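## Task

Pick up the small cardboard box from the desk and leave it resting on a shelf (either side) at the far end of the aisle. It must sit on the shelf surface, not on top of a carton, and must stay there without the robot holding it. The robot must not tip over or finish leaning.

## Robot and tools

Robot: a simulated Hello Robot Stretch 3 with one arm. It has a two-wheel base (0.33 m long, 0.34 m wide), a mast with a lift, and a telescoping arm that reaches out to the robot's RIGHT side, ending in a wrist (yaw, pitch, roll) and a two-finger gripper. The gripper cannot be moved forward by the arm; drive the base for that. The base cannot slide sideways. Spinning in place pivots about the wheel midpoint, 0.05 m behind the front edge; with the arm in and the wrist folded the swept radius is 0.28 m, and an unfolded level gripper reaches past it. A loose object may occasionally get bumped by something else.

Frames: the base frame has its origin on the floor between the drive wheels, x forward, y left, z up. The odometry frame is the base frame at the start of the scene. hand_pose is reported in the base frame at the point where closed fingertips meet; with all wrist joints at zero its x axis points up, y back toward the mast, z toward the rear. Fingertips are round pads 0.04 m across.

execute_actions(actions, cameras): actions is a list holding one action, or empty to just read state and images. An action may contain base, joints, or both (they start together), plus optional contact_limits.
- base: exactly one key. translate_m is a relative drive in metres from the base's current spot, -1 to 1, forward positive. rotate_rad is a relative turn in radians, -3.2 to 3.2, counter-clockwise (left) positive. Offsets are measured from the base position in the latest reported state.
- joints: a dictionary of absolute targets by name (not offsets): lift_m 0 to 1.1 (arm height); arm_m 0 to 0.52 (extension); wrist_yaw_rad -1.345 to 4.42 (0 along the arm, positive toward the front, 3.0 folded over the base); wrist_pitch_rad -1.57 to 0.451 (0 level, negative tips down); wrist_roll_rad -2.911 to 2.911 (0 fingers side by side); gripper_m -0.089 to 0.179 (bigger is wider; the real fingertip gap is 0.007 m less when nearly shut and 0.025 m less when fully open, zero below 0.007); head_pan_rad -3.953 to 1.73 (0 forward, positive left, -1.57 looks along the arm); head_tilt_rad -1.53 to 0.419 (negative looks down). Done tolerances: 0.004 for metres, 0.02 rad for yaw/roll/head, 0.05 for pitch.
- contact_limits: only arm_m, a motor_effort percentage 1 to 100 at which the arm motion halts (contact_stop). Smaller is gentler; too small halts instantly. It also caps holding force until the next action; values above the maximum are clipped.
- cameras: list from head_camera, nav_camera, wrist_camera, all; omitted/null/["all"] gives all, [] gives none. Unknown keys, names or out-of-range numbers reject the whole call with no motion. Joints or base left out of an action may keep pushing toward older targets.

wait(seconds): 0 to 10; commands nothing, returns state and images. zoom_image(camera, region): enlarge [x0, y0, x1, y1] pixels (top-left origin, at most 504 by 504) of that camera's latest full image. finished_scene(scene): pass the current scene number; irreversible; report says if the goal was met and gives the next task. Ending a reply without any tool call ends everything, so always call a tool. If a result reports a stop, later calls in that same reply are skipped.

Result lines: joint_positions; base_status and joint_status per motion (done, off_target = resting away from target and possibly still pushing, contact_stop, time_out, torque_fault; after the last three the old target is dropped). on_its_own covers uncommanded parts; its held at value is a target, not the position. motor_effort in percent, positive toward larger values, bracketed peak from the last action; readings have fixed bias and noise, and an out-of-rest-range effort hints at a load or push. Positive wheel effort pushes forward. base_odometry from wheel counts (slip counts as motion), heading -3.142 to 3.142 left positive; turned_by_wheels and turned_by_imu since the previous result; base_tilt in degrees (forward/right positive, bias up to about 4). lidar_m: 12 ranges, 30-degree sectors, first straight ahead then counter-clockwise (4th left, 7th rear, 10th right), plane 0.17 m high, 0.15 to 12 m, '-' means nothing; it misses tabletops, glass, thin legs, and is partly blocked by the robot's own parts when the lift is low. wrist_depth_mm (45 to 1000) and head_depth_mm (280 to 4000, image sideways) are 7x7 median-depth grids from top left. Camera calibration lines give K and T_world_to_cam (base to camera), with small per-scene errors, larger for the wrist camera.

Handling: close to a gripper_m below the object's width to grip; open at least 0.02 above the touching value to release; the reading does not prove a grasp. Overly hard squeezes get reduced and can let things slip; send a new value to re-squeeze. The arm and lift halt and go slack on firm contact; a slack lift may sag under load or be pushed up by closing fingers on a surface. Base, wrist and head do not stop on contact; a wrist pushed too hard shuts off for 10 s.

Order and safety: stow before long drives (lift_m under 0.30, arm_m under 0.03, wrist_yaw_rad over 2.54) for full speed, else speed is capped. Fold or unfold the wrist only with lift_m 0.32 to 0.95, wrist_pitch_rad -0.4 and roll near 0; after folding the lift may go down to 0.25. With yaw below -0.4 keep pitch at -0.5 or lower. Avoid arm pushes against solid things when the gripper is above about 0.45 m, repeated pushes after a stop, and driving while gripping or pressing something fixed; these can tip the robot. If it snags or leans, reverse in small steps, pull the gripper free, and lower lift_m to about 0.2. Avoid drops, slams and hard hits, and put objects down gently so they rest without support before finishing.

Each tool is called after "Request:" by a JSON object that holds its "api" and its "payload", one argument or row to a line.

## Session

Request:
{"api": "execute_actions", "payload": {
  "actions": []
}}

Scene clock: 0.00 s.
base_odometry: x=+0.000 y=+0.000 heading=+0.000 (m, m, rad; odometry frame)
turned_by_wheels: +0.000 (rad since the last result)
turned_by_imu: +0.000 (rad since the last result)
base_tilt: forward=+2.0 right=-0.6 (deg)
lidar_m: 1.42 1.91 1.28 1.16 1.19 1.46 1.00 1.01 1.42 2.58 2.60 2.02
head_depth_mm: 1916 1998 1958 1967 1968 1342 1920 / 1913 1992 1947 1935 1929 1356 1881 / 1894 1969 1933 1922 1898 1262 1873 / 1882 1920 1935 1881 1879 1267 1821 / 1888 1897 1880 1896 1857 1827 1833 / 1881 1897 1875 1850 1840 1835 1802 / 1867 1877 1859 1840 1830 1808 1787
base_status: not commanded
joint_positions: lift_m=+0.555 arm_m=+0.000 wrist_yaw_rad=+3.051 wrist_pitch_rad=-0.348 wrist_roll_rad=+0.011 gripper_m=+0.037 head_pan_rad=+0.016 head_tilt_rad=-0.010
joint_status: not commanded
motor_effort: left_wheel=+0 right_wheel=+0 lift_m=+35 arm_m=+0 wrist_yaw_rad=+0 wrist_pitch_rad=+7 wrist_roll_rad=+0 gripper_m=+0 head_pan_rad=+0 head_tilt_rad=+2 (%)
hand_pose: x=-0.0001 y=+0.0863 z=+0.5837 quat_wxyz=(+0.155, +0.705, +0.090, +0.686) (m; base frame)
wrist_depth_mm: 971 - - - - - - / - - - - - - - / - - - - - - - / - - - - - - - / - - - - - - - / 860 871 - 913 932 937 946 / 737 743 748 766 775 791 807
pictures: head_camera (sideways: a quarter turn clockwise sets it upright), nav_camera (sideways: a quarter turn counterclockwise sets it upright), wrist_camera
camera_calibration (this result's frames):
head_camera: T_world_to_cam=[[0.021609, 0.0195869, -0.999575, 1.32533], [-0.0625589, 0.997875, 0.0182012, -0.0149822], [0.997807, 0.062139, 0.0227884, -0.075619], [0, 0, 0, 1]] pos_world=[0.0458768, -0.00630989, 1.32676]
nav_camera: T_world_to_cam=[[-0.0122683, -0.00105355, 0.999924, -1.25976], [0.0356322, -0.999365, -0.000615781, 0.0506655], [0.99929, 0.0356219, 0.012298, -0.0628182], [0, 0, 0, 1]] pos_world=[0.0455132, 0.0515438, 1.26046]
wrist_camera: T_world_to_cam=[[0.997983, -0.0613357, 0.0163491, -0.00405995], [-0.0149739, -0.477766, -0.87836, 0.592187], [0.0616858, 0.876343, -0.477721, 0.366269], [0, 0, 0, 1]] pos_world=[-0.00967451, -0.0382998, 0.695194]
Images, in order (width x height): head_camera 896x504, nav_camera 672x504, wrist_camera 644x364.

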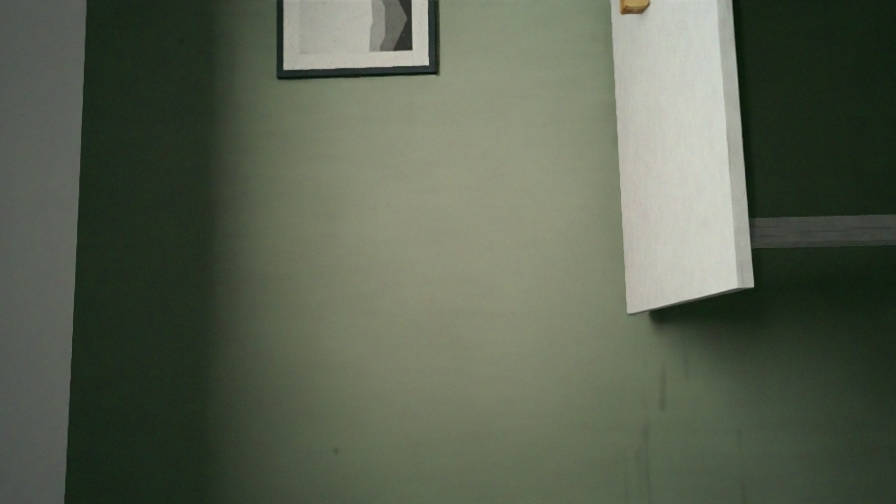

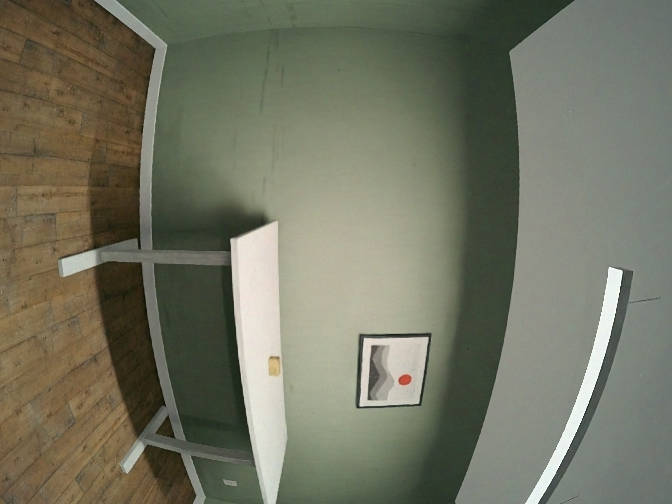

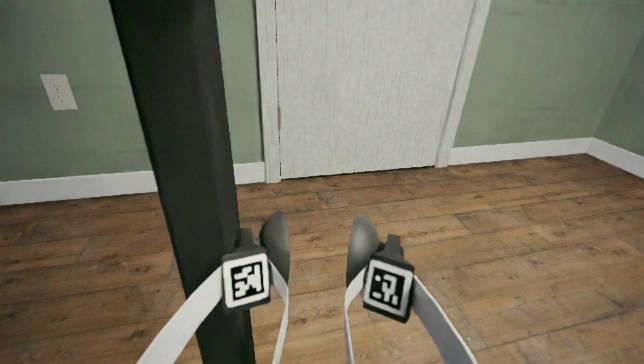

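Request:
{"api": "execute_actions", "payload": {
  "actions": [
    {"joints": {"head_pan_rad": -0.35, "head_tilt_rad": -0.4}}
  ],
  "cameras": ["head_camera", "nav_camera"]
}}

Scene clock: 1.10 s.
base_odometry: x=+0.000 y=+0.000 heading=+0.000 (m, m, rad; odometry frame)
turned_by_wheels: +0.000 (rad since the last result)
turned_by_imu: +0.000 (rad since the last result)
base_tilt: forward=+2.2 right=-0.6 (deg)
lidar_m: 1.42 1.91 1.28 1.16 1.19 1.46 1.00 1.01 1.42 2.58 2.60 2.03
head_depth_mm: 2223 2373 2122 2647 2310 1901 1528 / 2103 2226 2183 2575 2597 1911 1534 / 2005 2109 2159 2371 2463 1930 1543 / 1876 1979 2047 2235 2352 1953 1553 / 1804 1899 1958 2103 2256 1970 1553 / 1707 1807 1870 1439 2142 1975 1523 / 1660 1744 1809 1332 1959 1836 1569
base_status: not commanded
joint_positions: lift_m=+0.555 arm_m=+0.000 wrist_yaw_rad=+3.051 wrist_pitch_rad=-0.348 wrist_roll_rad=+0.011 gripper_m=+0.037 head_pan_rad=-0.343 head_tilt_rad=-0.395
joint_status: all done
motor_effort: left_wheel=+0(0) right_wheel=+0(0) lift_m=+35(35) arm_m=-1(0) wrist_yaw_rad=+0(0) wrist_pitch_rad=+7(7) wrist_roll_rad=+0(0) gripper_m=+0(0) head_pan_rad=-4(32) head_tilt_rad=-2(22) (%)
hand_pose: x=-0.0001 y=+0.0863 z=+0.5837 quat_wxyz=(+0.155, +0.705, +0.090, +0.686) (m; base frame)
wrist_depth_mm: 978 982 - - - - - / - - - - - - - / - - - - - - - / - - - - - - - / - - - - - - - / 863 878 - 904 942 927 945 / 723 743 752 762 774 796 787
pictures: head_camera (sideways: a quarter turn clockwise sets it upright), nav_camera (sideways: a quarter turn counterclockwise sets it upright)
camera_calibration (this result's frames):
head_camera: T_world_to_cam=[[-0.327305, 0.137219, -0.934902, 1.24277], [0.301632, 0.952809, 0.0342476, -0.0380812], [0.895483, -0.270787, -0.353249, 0.414481], [0, 0, 0, 1]] pos_world=[0.0470922, -0.0220125, 1.30959]
nav_camera: T_world_to_cam=[[0.342024, -0.122957, 0.931612, -1.17249], [-0.319306, -0.947619, -0.00784284, 0.0622373], [0.883778, -0.294787, -0.363369, 0.426875], [0, 0, 0, 1]] pos_world=[0.0436308, 0.0406477, 1.24791]
Images, in order (width x height): head_camera 896x504, nav_camera 672x504.

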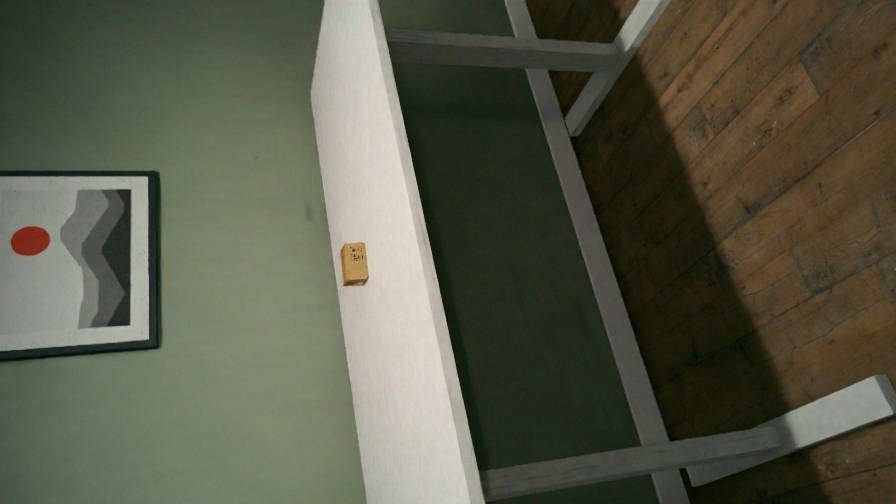

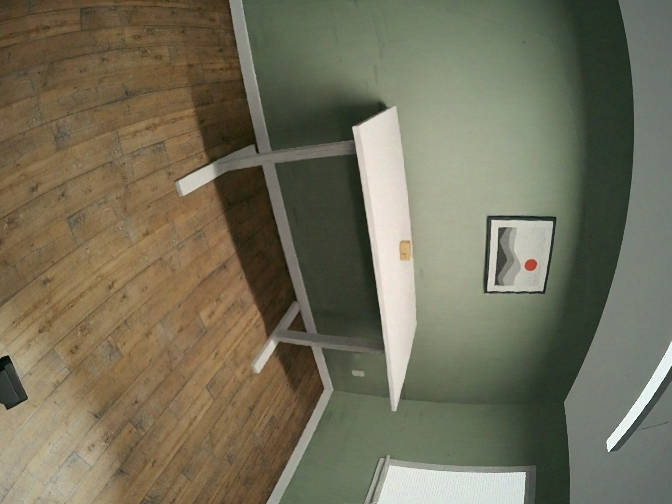

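Request:
{"api": "zoom_image", "payload": {
  "camera": "head_camera",
  "region": [290, 190, 470, 330]
}}

Region (290, 190, 470, 330) of head_camera's 896x504 image, scaled by 2.800, with more detail than that image has.

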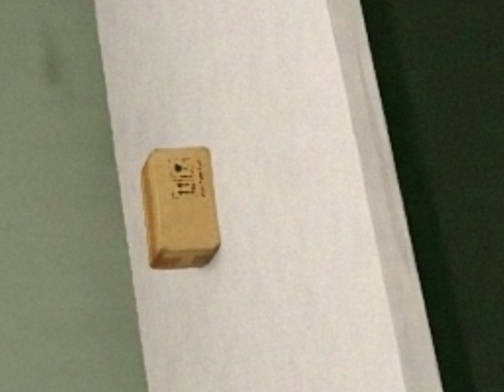

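Request:
{"api": "execute_actions", "payload": {
  "actions": [
    {"base": {"rotate_rad": -0.49}, "joints": {"lift_m": 0.29, "wrist_pitch_rad": -0.4, "head_pan_rad": -2.75, "head_tilt_rad": -0.35}}
  ],
  "cameras": ["head_camera", "nav_camera"]
}}

Scene clock: 11.23 s.
base_odometry: x=+0.000 y=+0.000 heading=-0.490 (m, m, rad; odometry frame)
turned_by_wheels: -0.490 (rad since the last result)
turned_by_imu: -0.493 (rad since the last result)
base_tilt: forward=+2.1 right=-0.6 (deg)
lidar_m: 2.03 1.43 1.92 1.27 1.19 1.20 1.50 1.00 1.01 1.42 2.58 2.60
head_depth_mm: 2052 2155 2233 2291 2357 1988 1577 / 2521 2616 2763 2894 2695 2023 1585 / 2715 2843 3028 3190 2779 2011 1581 / 2641 2785 2943 3099 2759 2027 1595 / 2579 2698 2882 3039 2816 1965 1510 / 2524 908 945 994 1056 1108 1183 / 834 875 920 967 1021 1083 1143
base_status: done
joint_positions: lift_m=+0.290 arm_m=+0.000 wrist_yaw_rad=+3.051 wrist_pitch_rad=-0.414 wrist_roll_rad=+0.011 gripper_m=+0.037 head_pan_rad=-2.743 head_tilt_rad=-0.359
joint_status: all done
motor_effort: left_wheel=+3(8) right_wheel=-5(8) lift_m=+27(29) arm_m=+0(0) wrist_yaw_rad=+0(1) wrist_pitch_rad=+7(7) wrist_roll_rad=+0(0) gripper_m=+0(1) head_pan_rad=-4(46) head_tilt_rad=+4(8) (%)
hand_pose: x=-0.0008 y=+0.0785 z=+0.3037 quat_wxyz=(+0.178, +0.701, +0.113, +0.681) (m; base frame)
wrist_depth_mm: 899 957 - - - - - / 961 - - - - - - / 944 986 - - - - - / 732 740 763 777 777 799 829 / 609 617 - 620 626 652 664 / 502 516 - 532 541 518 544 / 438 - - - 446 448 458
pictures: head_camera (sideways: a quarter turn clockwise sets it upright), nav_camera (sideways: a quarter turn counterclockwise sets it upright)
camera_calibration (this result's frames):
head_camera: T_world_to_cam=[[0.303015, 0.106801, -0.946982, 1.2547], [0.422216, -0.905897, 0.0329326, -0.0371063], [-0.854351, -0.40981, -0.319593, 0.381355], [0, 0, 0, 1]] pos_world=[-0.0387149, -0.0113352, 1.31128]
nav_camera: T_world_to_cam=[[-0.304339, -0.127303, 0.944019, -1.18475], [-0.404818, 0.914369, -0.00720267, 0.0619258], [-0.862265, -0.384348, -0.329812, 0.393855], [0, 0, 0, 1]] pos_world=[0.00411148, -0.0560682, 1.24877]
Images, in order (width x height): head_camera 896x504, nav_camera 672x504.

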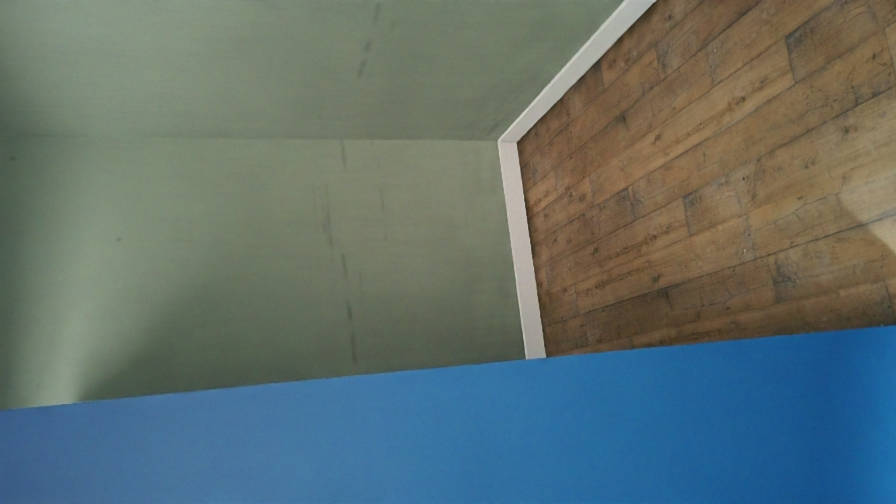

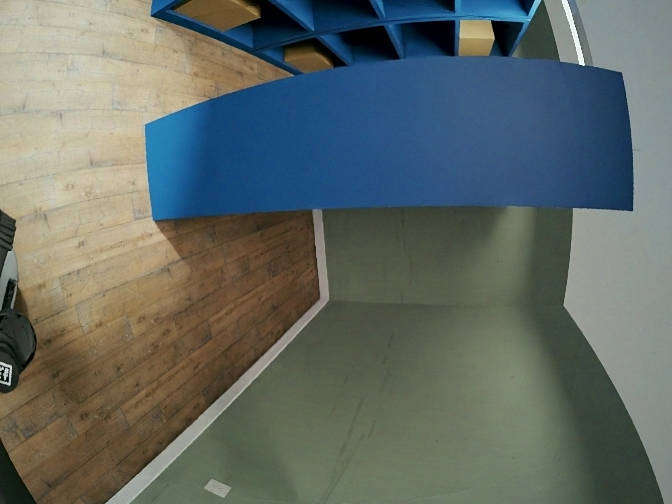

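Request:
{"api": "execute_actions", "payload": {
  "actions": [
    {"base": {"translate_m": 0.95}, "joints": {"head_pan_rad": 0.45, "head_tilt_rad": -0.45}}
  ],
  "cameras": ["head_camera", "nav_camera"]
}}

Scene clock: 16.33 s.
base_odometry: x=+0.838 y=-0.447 heading=-0.490 (m, m, rad; odometry frame)
turned_by_wheels: +0.000 (rad since the last result)
turned_by_imu: +0.005 (rad since the last result)
base_tilt: forward=+2.3 right=-0.6 (deg)
lidar_m: 1.08 1.14 0.75 1.44 1.75 1.77 2.23 1.77 1.81 2.17 2.00 1.89
head_depth_mm: 1043 1121 1201 910 633 484 1350 / 1030 1099 1183 922 635 488 431 / 995 1078 1155 930 640 490 420 / 970 1048 1133 941 646 493 421 / 968 1034 1109 949 652 495 411 / 956 1018 1082 962 657 499 403 / 941 1001 1062 974 662 503 405
base_status: done
joint_positions: lift_m=+0.290 arm_m=+0.000 wrist_yaw_rad=+3.051 wrist_pitch_rad=-0.414 wrist_roll_rad=+0.011 gripper_m=+0.037 head_pan_rad=+0.443 head_tilt_rad=-0.445
joint_status: all done
motor_effort: left_wheel=+3(13) right_wheel=-3(7) lift_m=+27(27) arm_m=-1(0) wrist_yaw_rad=+0(1) wrist_pitch_rad=+7(7) wrist_roll_rad=+0(0) gripper_m=+1(0) head_pan_rad=+5(49) head_tilt_rad=-2(10) (%)
hand_pose: x=-0.0008 y=+0.0785 z=+0.3037 quat_wxyz=(+0.178, +0.701, +0.113, +0.681) (m; base frame)
wrist_depth_mm: - - - - - - 886 / - - - - - - 881 / 978 971 - - 969 - 942 / 745 751 773 736 789 832 835 / 590 601 - 622 652 648 659 / 495 521 - 535 535 532 538 / 440 - - - 441 452 460
pictures: head_camera (sideways: a quarter turn clockwise sets it upright), nav_camera (sideways: a quarter turn counterclockwise sets it upright)
camera_calibration (this result's frames):
head_camera: T_world_to_cam=[[-0.370354, -0.154383, -0.915972, 1.21833], [-0.459097, 0.887656, 0.0360156, -0.0357401], [0.807507, 0.433858, -0.399624, 0.475367], [0, 0, 0, 1]] pos_world=[0.0509424, 0.0135724, 1.30721]
nav_camera: T_world_to_cam=[[0.370511, 0.1748, 0.912231, -1.14738], [0.444148, -0.895911, -0.00872251, 0.0587249], [0.815753, 0.408398, -0.409582, 0.487429], [0, 0, 0, 1]] pos_world=[0.00141156, 0.0541085, 1.24683]
Images, in order (width x height): head_camera 896x504, nav_camera 672x504.

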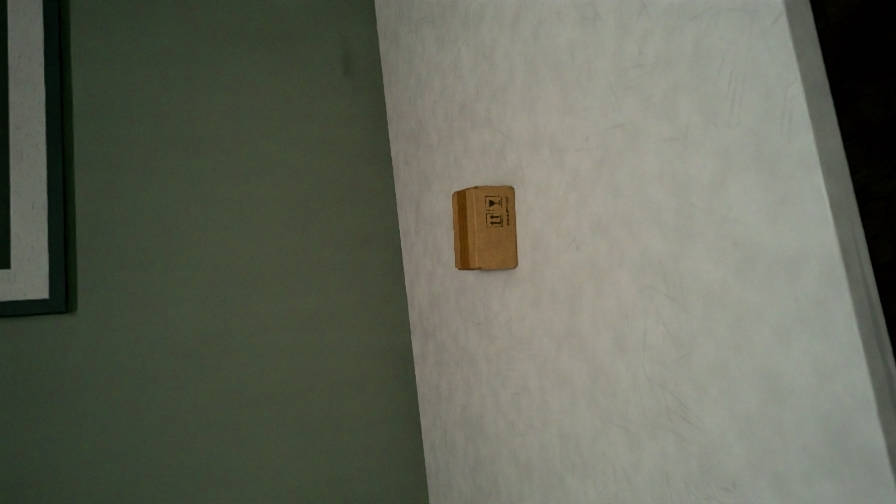

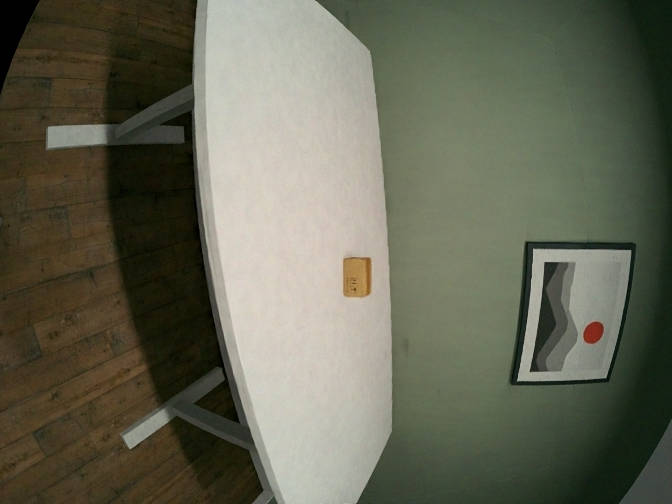

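Request:
{"api": "zoom_image", "payload": {
  "camera": "head_camera",
  "region": [400, 150, 580, 300]
}}

Region (400, 150, 580, 300) of head_camera's 896x504 image, scaled by 2.800, with more detail than that image has.

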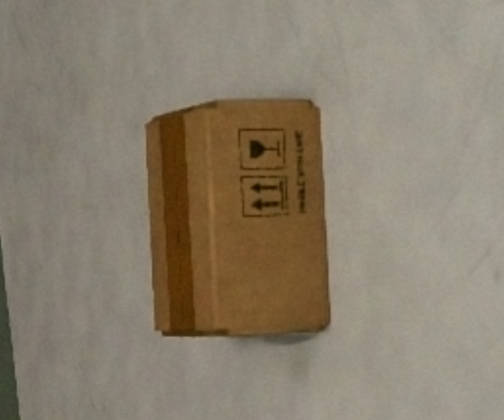

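Request:
{"api": "execute_actions", "payload": {
  "actions": [
    {"base": {"rotate_rad": 2.012}, "joints": {"lift_m": 0.72, "head_pan_rad": -1.5, "head_tilt_rad": -0.8}}
  ],
  "cameras": ["head_camera", "nav_camera"]
}}

Scene clock: 24.30 s.
base_odometry: x=+0.838 y=-0.447 heading=+1.522 (m, m, rad; odometry frame)
turned_by_wheels: +2.012 (rad since the last result)
turned_by_imu: +2.027 (rad since the last result)
base_tilt: forward=+2.0 right=-0.6 (deg)
lidar_m: 1.74 1.75 2.13 1.77 1.95 2.23 2.00 2.01 1.08 1.14 0.75 1.38
head_depth_mm: 1021 826 618 494 1532 1362 1228 / 1024 832 625 497 1513 1359 1223 / 1018 721 632 501 1499 1368 1245 / 1005 860 636 508 1507 1380 1250 / 994 868 643 510 456 1389 1206 / 977 885 651 514 459 1398 1215 / 969 894 657 518 452 1287 1196
base_status: done
joint_positions: lift_m=+0.720 arm_m=+0.000 wrist_yaw_rad=+3.051 wrist_pitch_rad=-0.415 wrist_roll_rad=+0.011 gripper_m=+0.037 head_pan_rad=-1.493 head_tilt_rad=-0.790
joint_status: all done
motor_effort: left_wheel=-4(11) right_wheel=+4(12) lift_m=+42(44) arm_m=+0(1) wrist_yaw_rad=+0(1) wrist_pitch_rad=+8(8) wrist_roll_rad=+0(0) gripper_m=+0(0) head_pan_rad=-4(48) head_tilt_rad=-4(25) (%)
hand_pose: x=-0.0008 y=+0.0784 z=+0.7331 quat_wxyz=(+0.178, +0.701, +0.113, +0.681) (m; base frame)
wrist_depth_mm: - - - - - - - / - - - - - - - / - - - - - - - / - - - - - - - / - - - - - - - / 998 - - - - - - / 862 888 892 895 909 926 930
pictures: head_camera (sideways: a quarter turn clockwise sets it upright), nav_camera (sideways: a quarter turn counterclockwise sets it upright)
camera_calibration (this result's frames):
head_camera: T_world_to_cam=[[-0.0342753, 0.686731, -0.726103, 0.968719], [0.994168, 0.0977616, 0.0455316, -0.0569753], [0.102253, -0.720307, -0.686077, 0.852354], [0, 0, 0, 1]] pos_world=[0.00269045, -0.0457233, 1.29076]
nav_camera: T_world_to_cam=[[0.053151, -0.692381, 0.719572, -0.894249], [-0.995745, -0.0910709, -0.014079, 0.0744767], [0.0752801, -0.715762, -0.694275, 0.862334], [0, 0, 0, 1]] pos_world=[0.0567734, 0.00484792, 1.24322]
Images, in order (width x height): head_camera 896x504, nav_camera 672x504.

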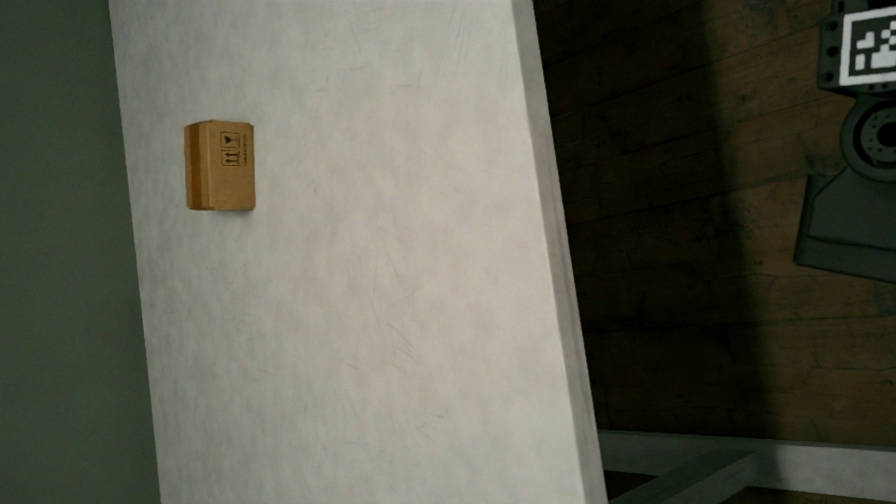

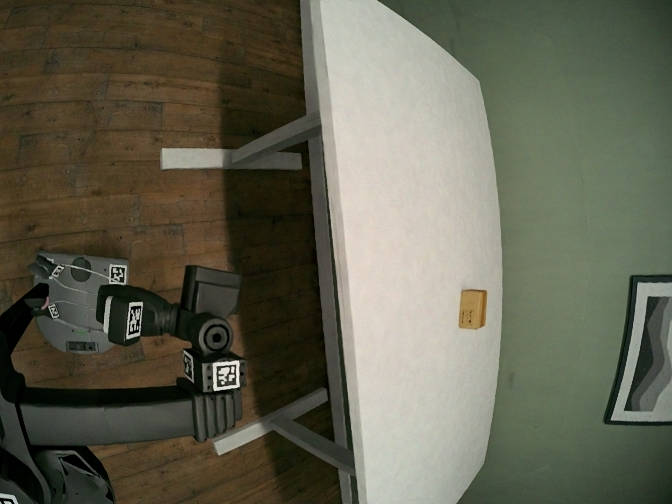

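Request:
{"api": "execute_actions", "payload": {
  "actions": []
}}

Scene clock: 25.37 s.
base_odometry: x=+0.838 y=-0.447 heading=+1.522 (m, m, rad; odometry frame)
turned_by_wheels: +0.000 (rad since the last result)
turned_by_imu: +0.000 (rad since the last result)
base_tilt: forward=+2.2 right=-0.7 (deg)
lidar_m: 1.74 1.75 2.12 1.77 1.95 2.24 2.00 2.01 1.08 1.14 0.75 1.38
head_depth_mm: 1019 824 618 494 1538 1361 1241 / 1029 832 624 499 1522 1374 1223 / 1015 720 630 502 1505 1367 1245 / 1005 857 637 506 1495 1379 1246 / 990 865 644 511 456 1380 1207 / 982 882 651 514 459 1399 1216 / 968 899 656 520 451 1283 1198
base_status: done
joint_positions: lift_m=+0.720 arm_m=+0.000 wrist_yaw_rad=+3.051 wrist_pitch_rad=-0.415 wrist_roll_rad=+0.011 gripper_m=+0.037 head_pan_rad=-1.493 head_tilt_rad=-0.790
joint_status: all done
motor_effort: left_wheel=-4(11) right_wheel=+4(12) lift_m=+42(44) arm_m=+0(1) wrist_yaw_rad=+0(1) wrist_pitch_rad=+8(8) wrist_roll_rad=+0(0) gripper_m=+0(0) head_pan_rad=-4(48) head_tilt_rad=-4(25) (%)
hand_pose: x=-0.0008 y=+0.0784 z=+0.7331 quat_wxyz=(+0.178, +0.701, +0.113, +0.681) (m; base frame)
wrist_depth_mm: - - - - - - - / - - - - - - - / - - - - - - - / - - - - - - - / - - - - - - - / - - - - - - - / 892 884 882 921 896 909 956
pictures: head_camera (sideways: a quarter turn clockwise sets it upright), nav_camera (sideways: a quarter turn counterclockwise sets it upright), wrist_camera
camera_calibration (this result's frames):
head_camera: T_world_to_cam=[[-0.0342754, 0.686731, -0.726103, 0.968719], [0.994168, 0.0977617, 0.0455316, -0.0569753], [0.102253, -0.720307, -0.686077, 0.852354], [0, 0, 0, 1]] pos_world=[0.00269045, -0.0457233, 1.29076]
nav_camera: T_world_to_cam=[[0.0531511, -0.692381, 0.719572, -0.894248], [-0.995745, -0.091071, -0.014079, 0.0744767], [0.0752802, -0.715762, -0.694275, 0.862334], [0, 0, 0, 1]] pos_world=[0.0567734, 0.00484793, 1.24322]
wrist_camera: T_world_to_cam=[[0.998073, -0.0603662, 0.0143414, -0.00488682], [-0.020237, -0.535215, -0.844473, 0.699279], [0.0586534, 0.842556, -0.535405, 0.489498], [0, 0, 0, 1]] pos_world=[-0.009682, -0.0384598, 0.852672]
Images, in order (width x height): head_camera 896x504, nav_camera 672x504, wrist_camera 644x364.

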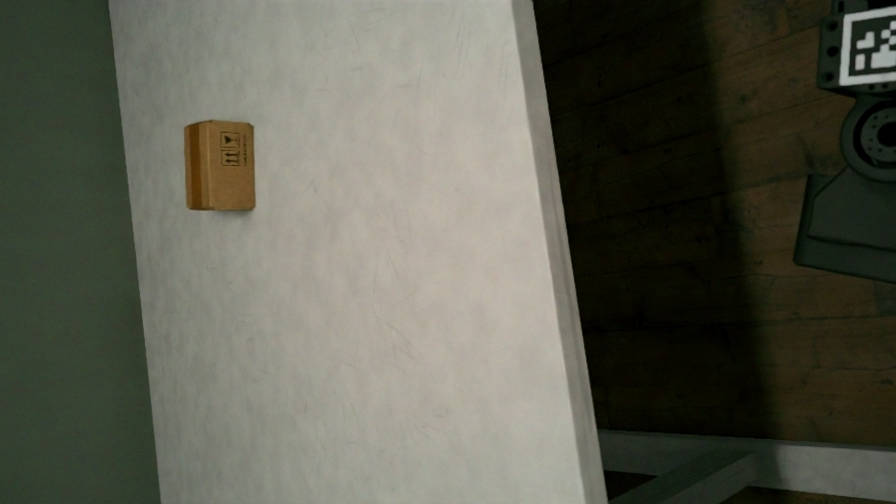

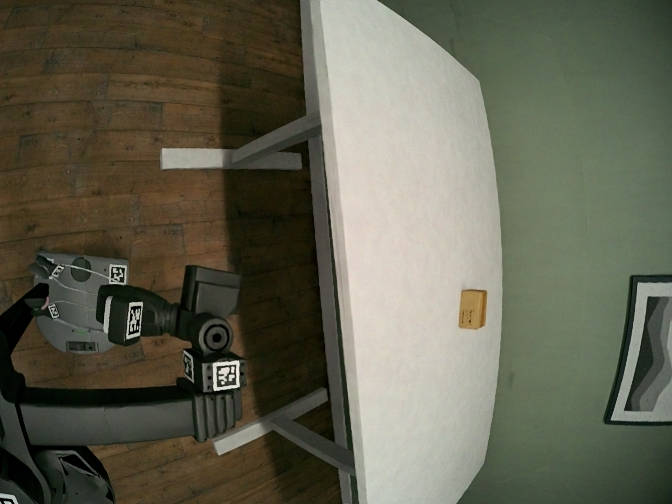

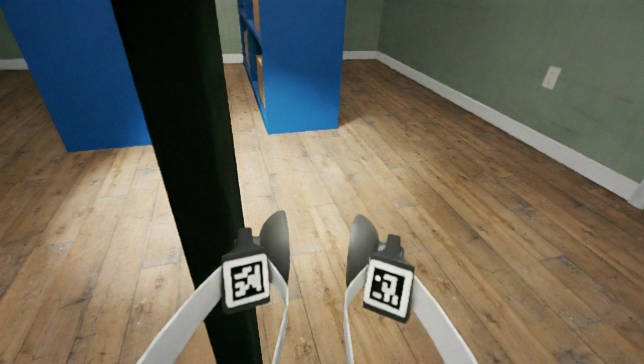

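Request:
{"api": "execute_actions", "payload": {
  "actions": [
    {"joints": {"lift_m": 0.95, "wrist_yaw_rad": 1.4, "wrist_pitch_rad": -0.42}}
  ],
  "cameras": []
}}

Request:
{"api": "execute_actions", "payload": {
  "actions": [
    {"joints": {"lift_m": 1.04, "wrist_yaw_rad": 0.08, "gripper_m": 0.17, "arm_m": 0.2}}
  ],
  "cameras": ["head_camera", "wrist_camera"]
}}

Scene clock: 31.20 s.
base_odometry: x=+0.838 y=-0.447 heading=+1.522 (m, m, rad; odometry frame)
turned_by_wheels: +0.000 (rad since the last result)
turned_by_imu: +0.000 (rad since the last result)
base_tilt: forward=+2.1 right=-0.6 (deg)
lidar_m: 1.74 1.75 2.13 1.77 1.95 2.24 2.00 2.00 1.09 1.14 0.75 1.37
head_depth_mm: 1017 821 616 494 - - 1142 / 1020 829 624 500 - - 1150 / 1010 722 629 503 971 - - / 1003 861 638 508 1497 1455 1155 / 992 867 643 510 448 - 1166 / 982 885 650 513 448 - 1170 / 972 894 658 519 449 1284 1213
base_status: not commanded
joint_positions: lift_m=+0.950 arm_m=+0.000 wrist_yaw_rad=+1.402 wrist_pitch_rad=-0.434 wrist_roll_rad=+0.011 gripper_m=+0.037 head_pan_rad=-1.493 head_tilt_rad=-0.790
joint_status: all done
motor_effort: left_wheel=-4(3) right_wheel=+4(4) lift_m=+42(44) arm_m=-1(0) wrist_yaw_rad=-2(3) wrist_pitch_rad=+7(7) wrist_roll_rad=+0(0) gripper_m=+1(1) head_pan_rad=-4(4) head_tilt_rad=-4(4) (%)
hand_pose: x=+0.1978 y=-0.1829 z=+0.9588 quat_wxyz=(+0.624, +0.563, -0.433, +0.326) (m; base frame)
wrist_depth_mm: - - - - - - 802 / - - - 485 454 479 495 / - - - - 310 318 323 / - - - - 258 239 243 / - - - - - 197 194 / - - - - 826 183 161 / - - - - - - 145
pictures: none
No camera images: the call's "cameras" was empty. Leave "cameras" out to get every camera's image.

Scene clock: 33.90 s.
base_odometry: x=+0.838 y=-0.447 heading=+1.522 (m, m, rad; odometry frame)
turned_by_wheels: +0.000 (rad since the last result)
turned_by_imu: +0.000 (rad since the last result)
base_tilt: forward=+2.1 right=-0.6 (deg)
lidar_m: 1.74 1.75 2.12 1.77 1.95 2.24 2.00 2.00 1.09 1.14 0.75 1.38
head_depth_mm: - - 618 495 1532 1352 1183 / - - 602 499 1517 1359 1193 / 982 891 608 502 1509 1376 1198 / 1000 898 636 506 1510 1383 1205 / 992 872 643 511 457 1393 1219 / 978 886 651 515 459 1399 1210 / 967 894 657 518 451 1296 1200
base_status: not commanded
joint_positions: lift_m=+1.040 arm_m=+0.200 wrist_yaw_rad=+0.081 wrist_pitch_rad=-0.435 wrist_roll_rad=+0.011 gripper_m=+0.170 head_pan_rad=-1.493 head_tilt_rad=-0.790
joint_status: all done
motor_effort: left_wheel=-4(4) right_wheel=+4(5) lift_m=+42(43) arm_m=+3(2) wrist_yaw_rad=-1(3) wrist_pitch_rad=+7(7) wrist_roll_rad=+0(0) gripper_m=+0(83) head_pan_rad=-3(3) head_tilt_rad=-3(4) (%)
hand_pose: x=-0.0035 y=-0.5662 z=+1.0487 quat_wxyz=(+0.692, +0.180, -0.687, -0.126) (m; base frame)
wrist_depth_mm: 594 614 647 657 689 699 712 / 644 667 695 722 733 738 765 / 472 480 497 512 520 535 550 / 365 374 382 333 391 401 407 / 297 310 307 311 317 332 326 / 259 249 258 263 266 266 273 / 214 220 222 224 228 227 234
pictures: head_camera (sideways: a quarter turn clockwise sets it upright), wrist_camera
camera_calibration (this result's frames):
head_camera: T_world_to_cam=[[-0.0341443, 0.68674, -0.726101, 0.968716], [0.994186, 0.0975716, 0.0455316, -0.0569755], [0.102115, -0.720325, -0.686079, 0.852358], [0, 0, 0, 1]] pos_world=[0.00268171, -0.0457226, 1.29076]
wrist_camera: T_world_to_cam=[[-0.993638, -0.111776, 0.0137436, -0.0811114], [-0.0730783, 0.547104, -0.833868, 1.22228], [0.0856873, -0.829568, -0.551792, 0.27226], [0, 0, 0, 1]] pos_world=[-0.0146022, -0.451924, 1.17057]
Images, in order (width x height): head_camera 896x504, wrist_camera 644x364.

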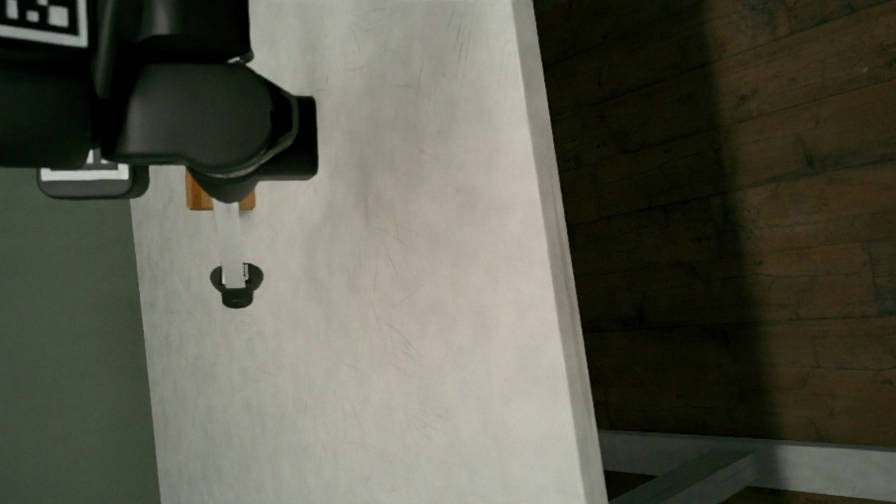

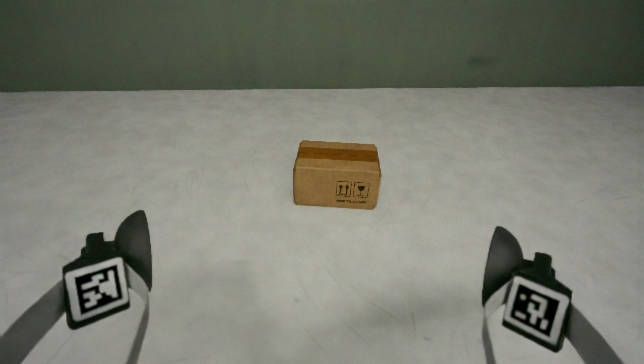

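Request:
{"api": "execute_actions", "payload": {
  "actions": [
    {"joints": {"lift_m": 0.985, "arm_m": 0.325}}
  ],
  "cameras": ["head_camera", "wrist_camera"]
}}

Scene clock: 37.37 s.
base_odometry: x=+0.838 y=-0.447 heading=+1.522 (m, m, rad; odometry frame)
turned_by_wheels: +0.000 (rad since the last result)
turned_by_imu: +0.000 (rad since the last result)
base_tilt: forward=+2.3 right=-0.5 (deg)
lidar_m: 1.74 1.75 2.13 1.77 1.95 2.23 2.00 2.00 1.08 1.14 0.75 1.38
head_depth_mm: - - 618 492 1544 1358 1189 / - - 621 498 1519 1357 1187 / 996 729 611 501 1500 1370 1193 / 1003 898 635 505 1489 1375 1205 / 992 869 644 511 457 1399 1215 / 981 882 652 515 460 1387 1217 / 964 895 657 519 452 1287 1198
base_status: not commanded
joint_positions: lift_m=+0.985 arm_m=+0.325 wrist_yaw_rad=+0.081 wrist_pitch_rad=-0.435 wrist_roll_rad=+0.011 gripper_m=+0.170 head_pan_rad=-1.493 head_tilt_rad=-0.790
joint_status: all done
motor_effort: left_wheel=-4(4) right_wheel=+4(4) lift_m=+27(35) arm_m=+2(2) wrist_yaw_rad=-1(2) wrist_pitch_rad=+7(7) wrist_roll_rad=+1(0) gripper_m=+0(1) head_pan_rad=-3(3) head_tilt_rad=-4(4) (%)
hand_pose: x=-0.0035 y=-0.6912 z=+0.9942 quat_wxyz=(+0.692, +0.180, -0.687, -0.126) (m; base frame)
wrist_depth_mm: 503 519 526 543 555 571 581 / 515 534 549 564 593 602 625 / 354 363 371 375 392 402 408 / 274 278 284 201 280 303 305 / 223 234 229 194 221 249 245 / - 186 194 196 199 200 205 / 160 164 167 168 170 169 176
pictures: head_camera (sideways: a quarter turn clockwise sets it upright), wrist_camera
camera_calibration (this result's frames):
head_camera: T_world_to_cam=[[-0.0341419, 0.686742, -0.726099, 0.968714], [0.994187, 0.0975678, 0.0455317, -0.0569756], [0.102112, -0.720324, -0.686081, 0.85236], [0, 0, 0, 1]] pos_world=[0.00268154, -0.0457225, 1.29076]
wrist_camera: T_world_to_cam=[[-0.993666, -0.111527, 0.0137434, -0.0942184], [-0.0729415, 0.547128, -0.833865, 1.24528], [0.0854787, -0.829586, -0.551798, 0.138516], [0, 0, 0, 1]] pos_world=[-0.0146292, -0.576926, 1.11612]
Images, in order (width x height): head_camera 896x504, wrist_camera 644x364.

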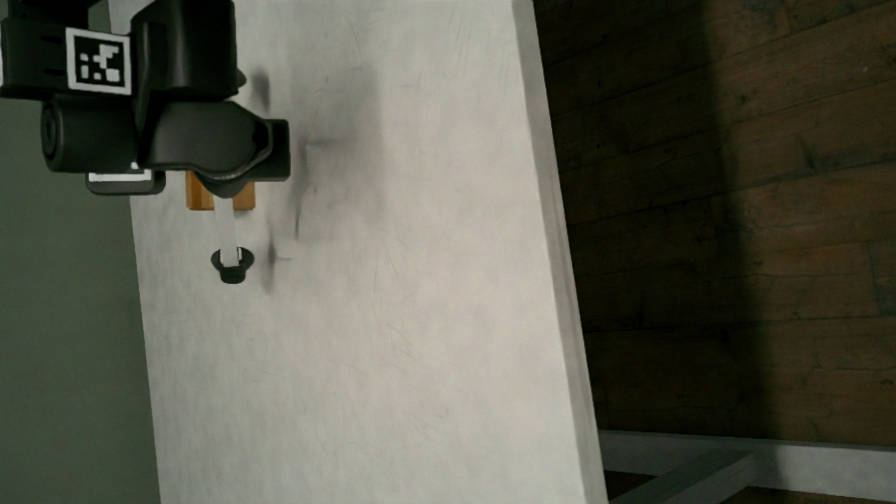

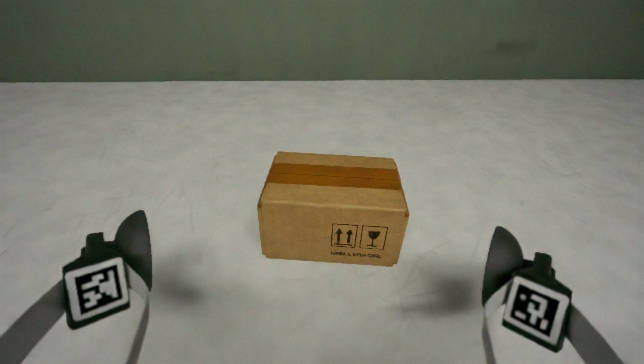

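Request:
{"api": "execute_actions", "payload": {
  "actions": [
    {"joints": {"lift_m": 0.974, "arm_m": 0.387}}
  ],
  "cameras": ["wrist_camera"]
}}

Scene clock: 40.50 s.
base_odometry: x=+0.838 y=-0.447 heading=+1.522 (m, m, rad; odometry frame)
turned_by_wheels: +0.000 (rad since the last result)
turned_by_imu: +0.000 (rad since the last result)
base_tilt: forward=+2.2 right=-0.6 (deg)
lidar_m: 1.75 1.75 2.13 1.77 1.95 2.24 1.99 2.01 1.08 1.14 0.75 1.38
head_depth_mm: - 754 616 494 1534 1347 1187 / - - 624 498 1525 1364 1189 / 995 890 630 501 1508 1381 1201 / 1000 876 637 507 1504 1376 1200 / 991 871 645 510 456 1385 1204 / 976 880 649 515 460 1401 1217 / 970 889 658 519 452 1284 1204
base_status: not commanded
joint_positions: lift_m=+0.974 arm_m=+0.387 wrist_yaw_rad=+0.081 wrist_pitch_rad=-0.435 wrist_roll_rad=+0.011 gripper_m=+0.170 head_pan_rad=-1.493 head_tilt_rad=-0.790
joint_status: all done
motor_effort: left_wheel=-4(4) right_wheel=+4(4) lift_m=+27(27) arm_m=+2(3) wrist_yaw_rad=-1(2) wrist_pitch_rad=+7(7) wrist_roll_rad=+0(0) gripper_m=+1(1) head_pan_rad=-4(3) head_tilt_rad=-4(4) (%)
hand_pose: x=-0.0035 y=-0.7532 z=+0.9833 quat_wxyz=(+0.692, +0.180, -0.687, -0.126) (m; base frame)
wrist_depth_mm: 439 464 467 481 493 519 531 / 468 478 501 511 526 534 553 / 332 339 345 354 358 373 382 / 256 261 265 268 277 279 287 / 208 218 199 146 160 232 228 / - 174 135 129 130 187 190 / 149 154 151 147 150 159 164
pictures: wrist_camera
camera_calibration (this result's frames):
wrist_camera: T_world_to_cam=[[-0.993668, -0.111515, 0.0137434, -0.100976], [-0.0729351, 0.547129, -0.833865, 1.27003], [0.085469, -0.829587, -0.551798, 0.0810097], [0, 0, 0, 1]] pos_world=[-0.0146304, -0.638928, 1.10512]
Images, in order (width x height): wrist_camera 644x364.

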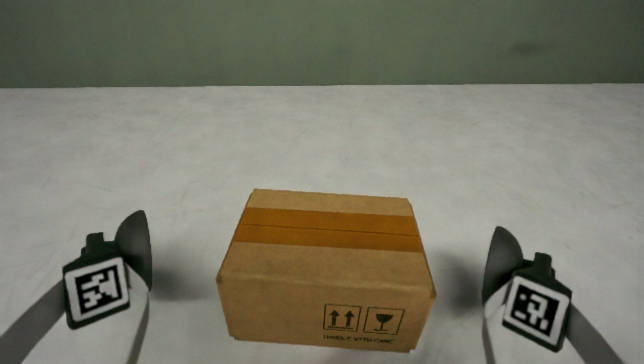

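Request:
{"api": "execute_actions", "payload": {
  "actions": [
    {"joints": {"gripper_m": 0.06}}
  ],
  "cameras": ["wrist_camera"]
}}

Request:
{"api": "execute_actions", "payload": {
  "actions": [
    {"joints": {"lift_m": 1.03}}
  ],
  "cameras": ["wrist_camera", "head_camera"]
}}

Scene clock: 42.47 s.
base_odometry: x=+0.838 y=-0.447 heading=+1.522 (m, m, rad; odometry frame)
turned_by_wheels: +0.000 (rad since the last result)
turned_by_imu: +0.000 (rad since the last result)
base_tilt: forward=+2.1 right=-0.6 (deg)
lidar_m: 1.74 1.75 2.12 1.77 1.96 2.23 2.00 2.00 1.09 1.14 0.75 1.38
head_depth_mm: - 754 617 495 1526 1350 1192 / - - 623 499 1527 1359 1195 / 993 886 632 502 1500 1378 1198 / 1006 860 638 506 1489 1380 1198 / 988 872 641 511 456 1384 1209 / 976 880 652 514 459 1394 1210 / 972 896 657 519 451 1285 1192
base_status: not commanded
joint_positions: lift_m=+0.974 arm_m=+0.387 wrist_yaw_rad=+0.080 wrist_pitch_rad=-0.435 wrist_roll_rad=+0.011 gripper_m=+0.061 head_pan_rad=-1.493 head_tilt_rad=-0.790
joint_status: all done
motor_effort: left_wheel=-4(4) right_wheel=+5(5) lift_m=+27(27) arm_m=+2(2) wrist_yaw_rad=+0(0) wrist_pitch_rad=+7(7) wrist_roll_rad=+0(0) gripper_m=-18(91) head_pan_rad=-4(4) head_tilt_rad=-4(4) (%)
hand_pose: x=-0.0037 y=-0.7533 z=+0.9833 quat_wxyz=(+0.692, +0.180, -0.687, -0.126) (m; base frame)
wrist_depth_mm: 443 459 471 484 501 508 536 / 469 483 498 513 523 546 566 / 332 337 343 351 365 371 382 / 257 258 265 270 276 277 286 / 209 212 145 146 160 224 227 / 176 182 133 131 128 189 190 / 156 153 151 149 151 160 163
pictures: wrist_camera
camera_calibration (this result's frames):
wrist_camera: T_world_to_cam=[[-0.993729, -0.110967, 0.0137456, -0.100689], [-0.0726354, 0.547169, -0.833864, 1.27006], [0.0850106, -0.829634, -0.551798, 0.0809727], [0, 0, 0, 1]] pos_world=[-0.0146895, -0.638935, 1.10512]
Images, in order (width x height): wrist_camera 644x364.

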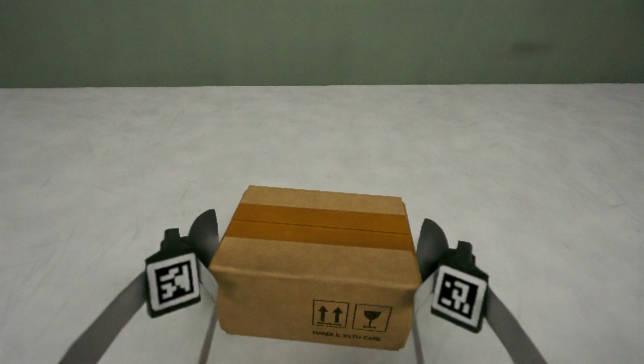

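Scene clock: 43.80 s.
base_odometry: x=+0.838 y=-0.447 heading=+1.522 (m, m, rad; odometry frame)
turned_by_wheels: +0.000 (rad since the last result)
turned_by_imu: +0.000 (rad since the last result)
base_tilt: forward=+2.3 right=-0.5 (deg)
lidar_m: 1.74 1.75 2.12 1.77 1.95 2.24 2.00 2.00 1.08 1.14 0.75 1.38
head_depth_mm: - 821 620 495 1537 1356 1188 / - 794 625 498 1523 1362 1195 / 1018 755 629 501 1501 1364 1196 / 1001 853 636 506 1511 1383 1210 / 995 868 644 510 457 1392 1210 / 985 883 649 515 459 1395 1211 / 969 894 656 519 452 1285 1201
base_status: not commanded
joint_positions: lift_m=+1.030 arm_m=+0.387 wrist_yaw_rad=+0.080 wrist_pitch_rad=-0.443 wrist_roll_rad=+0.011 gripper_m=+0.061 head_pan_rad=-1.493 head_tilt_rad=-0.790
joint_status: all done
motor_effort: left_wheel=-4(4) right_wheel=+5(5) lift_m=+43(45) arm_m=+2(2) wrist_yaw_rad=-1(1) wrist_pitch_rad=+12(12) wrist_roll_rad=+0(0) gripper_m=-18(19) head_pan_rad=-4(4) head_tilt_rad=-4(4) (%)
hand_pose: x=-0.0037 y=-0.7522 z=+1.0368 quat_wxyz=(+0.692, +0.182, -0.687, -0.129) (m; base frame)
wrist_depth_mm: 450 454 465 490 504 514 534 / 486 501 507 530 546 565 591 / 438 459 460 470 486 503 511 / 344 355 355 364 370 372 385 / 278 286 144 147 161 302 309 / 238 248 132 131 130 252 256 / 212 207 202 149 203 216 218
pictures: head_camera (sideways: a quarter turn clockwise sets it upright), wrist_camera
camera_calibration (this result's frames):
head_camera: T_world_to_cam=[[-0.0341418, 0.686742, -0.726099, 0.968714], [0.994187, 0.0975677, 0.0455317, -0.0569755], [0.102112, -0.720324, -0.686081, 0.85236], [0, 0, 0, 1]] pos_world=[0.00268154, -0.0457225, 1.29076]
wrist_camera: T_world_to_cam=[[-0.99372, -0.111081, 0.0134865, -0.101208], [-0.0731931, 0.5541, -0.829226, 1.31452], [0.0846385, -0.825005, -0.558751, 0.122126], [0, 0, 0, 1]] pos_world=[-0.0146951, -0.638866, 1.15964]
Images, in order (width x height): head_camera 896x504, wrist_camera 644x364.

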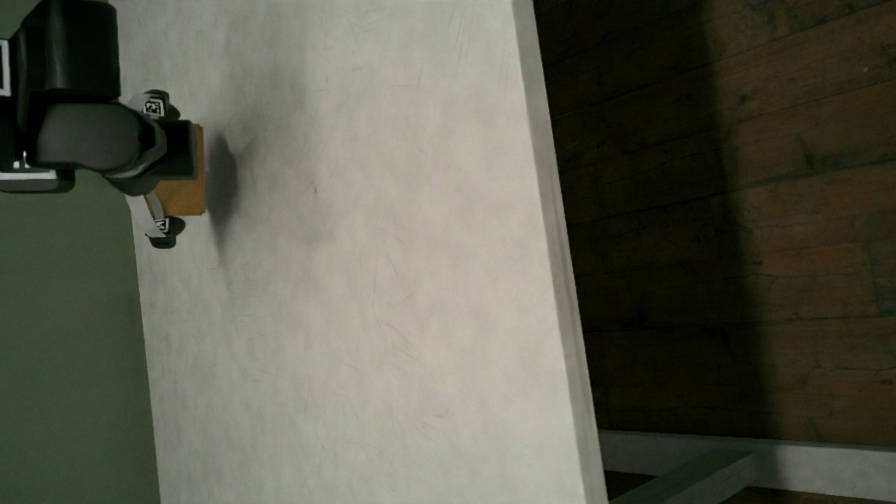

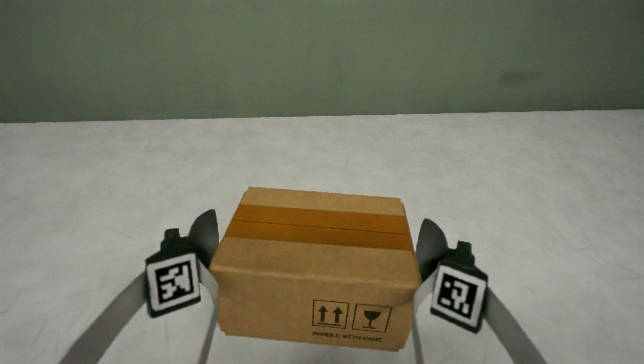

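Request:
{"api": "execute_actions", "payload": {
  "actions": [
    {"base": {"rotate_rad": 1.9}, "joints": {"arm_m": 0.0, "wrist_yaw_rad": 1.4, "head_pan_rad": -0.1, "head_tilt_rad": -0.45}}
  ],
  "cameras": ["head_camera", "nav_camera"]
}}

Scene clock: 53.37 s.
base_odometry: x=+0.838 y=-0.447 heading=-2.861 (m, m, rad; odometry frame)
turned_by_wheels: +1.900 (rad since the last result)
turned_by_imu: +1.914 (rad since the last result)
base_tilt: forward=+2.3 right=-0.6 (deg)
lidar_m: 1.77 1.92 2.02 2.00 1.43 1.15 1.14 0.75 1.78 1.74 1.92 1.78
head_depth_mm: 1501 1599 1723 1866 2007 1772 1442 / 1511 1628 1742 1881 2021 1784 1446 / 3159 3361 3653 3209 2354 1791 1447 / 3235 3498 3685 3393 2362 1813 1463 / 2986 3329 2719 2847 2260 1823 1470 / 1729 1660 1777 1896 2071 1828 1479 / 1542 1652 1768 1921 2102 1848 1496
base_status: done
joint_positions: lift_m=+1.030 arm_m=+0.001 wrist_yaw_rad=+1.400 wrist_pitch_rad=-0.443 wrist_roll_rad=+0.011 gripper_m=+0.061 head_pan_rad=-0.107 head_tilt_rad=-0.458
joint_status: all done
motor_effort: left_wheel=-4(11) right_wheel=+5(12) lift_m=+43(43) arm_m=-2(3) wrist_yaw_rad=+0(4) wrist_pitch_rad=+12(12) wrist_roll_rad=+0(0) gripper_m=-18(18) head_pan_rad=+3(47) head_tilt_rad=+4(24) (%)
hand_pose: x=+0.1966 y=-0.1835 z=+1.0368 quat_wxyz=(+0.626, +0.565, -0.431, +0.322) (m; base frame)
wrist_depth_mm: - - - - - - - / - - - - - - - / - - - - - - - / - - - - - - - / - - 145 146 161 - - / - - 133 130 129 - - / - - - 150 - - -
pictures: head_camera (sideways: a quarter turn clockwise sets it upright), nav_camera (sideways: a quarter turn counterclockwise sets it upright)
camera_calibration (this result's frames):
head_camera: T_world_to_cam=[[-0.408357, 0.0632079, -0.910631, 1.21159], [0.0729563, 0.996668, 0.0364638, -0.0395686], [0.909902, -0.051546, -0.411608, 0.490338], [0, 0, 0, 1]] pos_world=[0.0514899, -0.0118706, 1.30659]
nav_camera: T_world_to_cam=[[0.419112, -0.0458782, 0.906775, -1.14055], [-0.0896574, -0.995932, -0.00894936, 0.0622763], [0.903497, -0.0775483, -0.42152, 0.502428], [0, 0, 0, 1]] pos_world=[0.0296599, 0.0486591, 1.24657]
Images, in order (width x height): head_camera 896x504, nav_camera 672x504.

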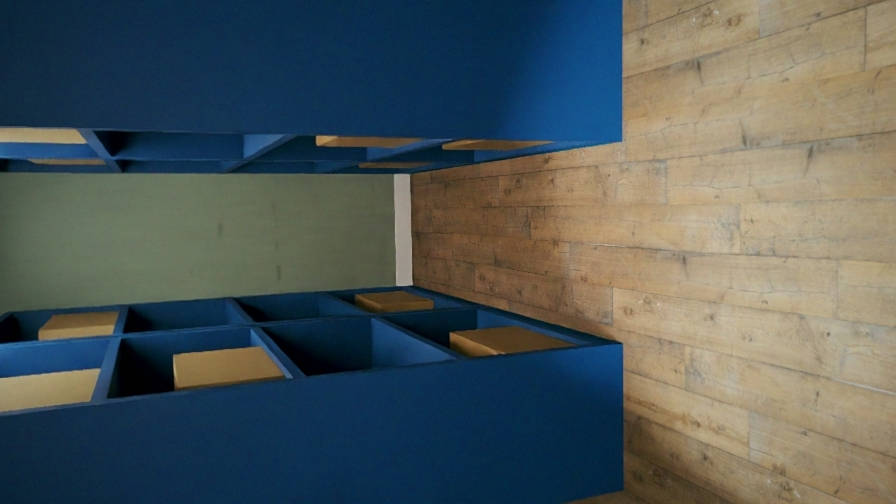

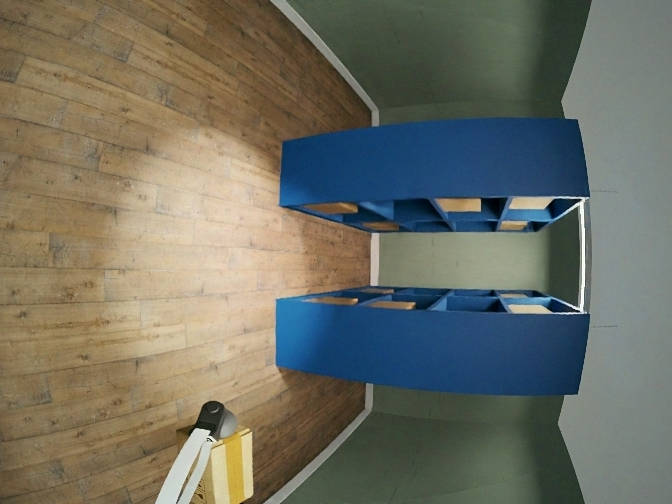

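Request:
{"api": "zoom_image", "payload": {
  "camera": "head_camera",
  "region": [0, 100, 504, 200]
}}

Request:
{"api": "zoom_image", "payload": {
  "camera": "nav_camera",
  "region": [260, 170, 620, 330]
}}

Region (0, 100, 504, 200) of head_camera's 896x504 image, scaled by 1.000; it fills the top 100 rows of this view, and the rest is white.

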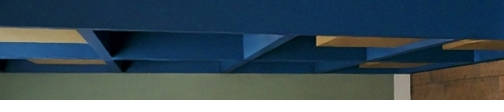

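Region (260, 170, 620, 330) of nav_camera's 672x504 image, scaled by 1.400, with more detail than that image has.

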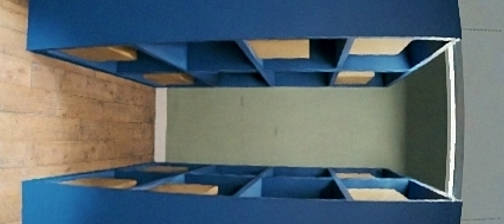

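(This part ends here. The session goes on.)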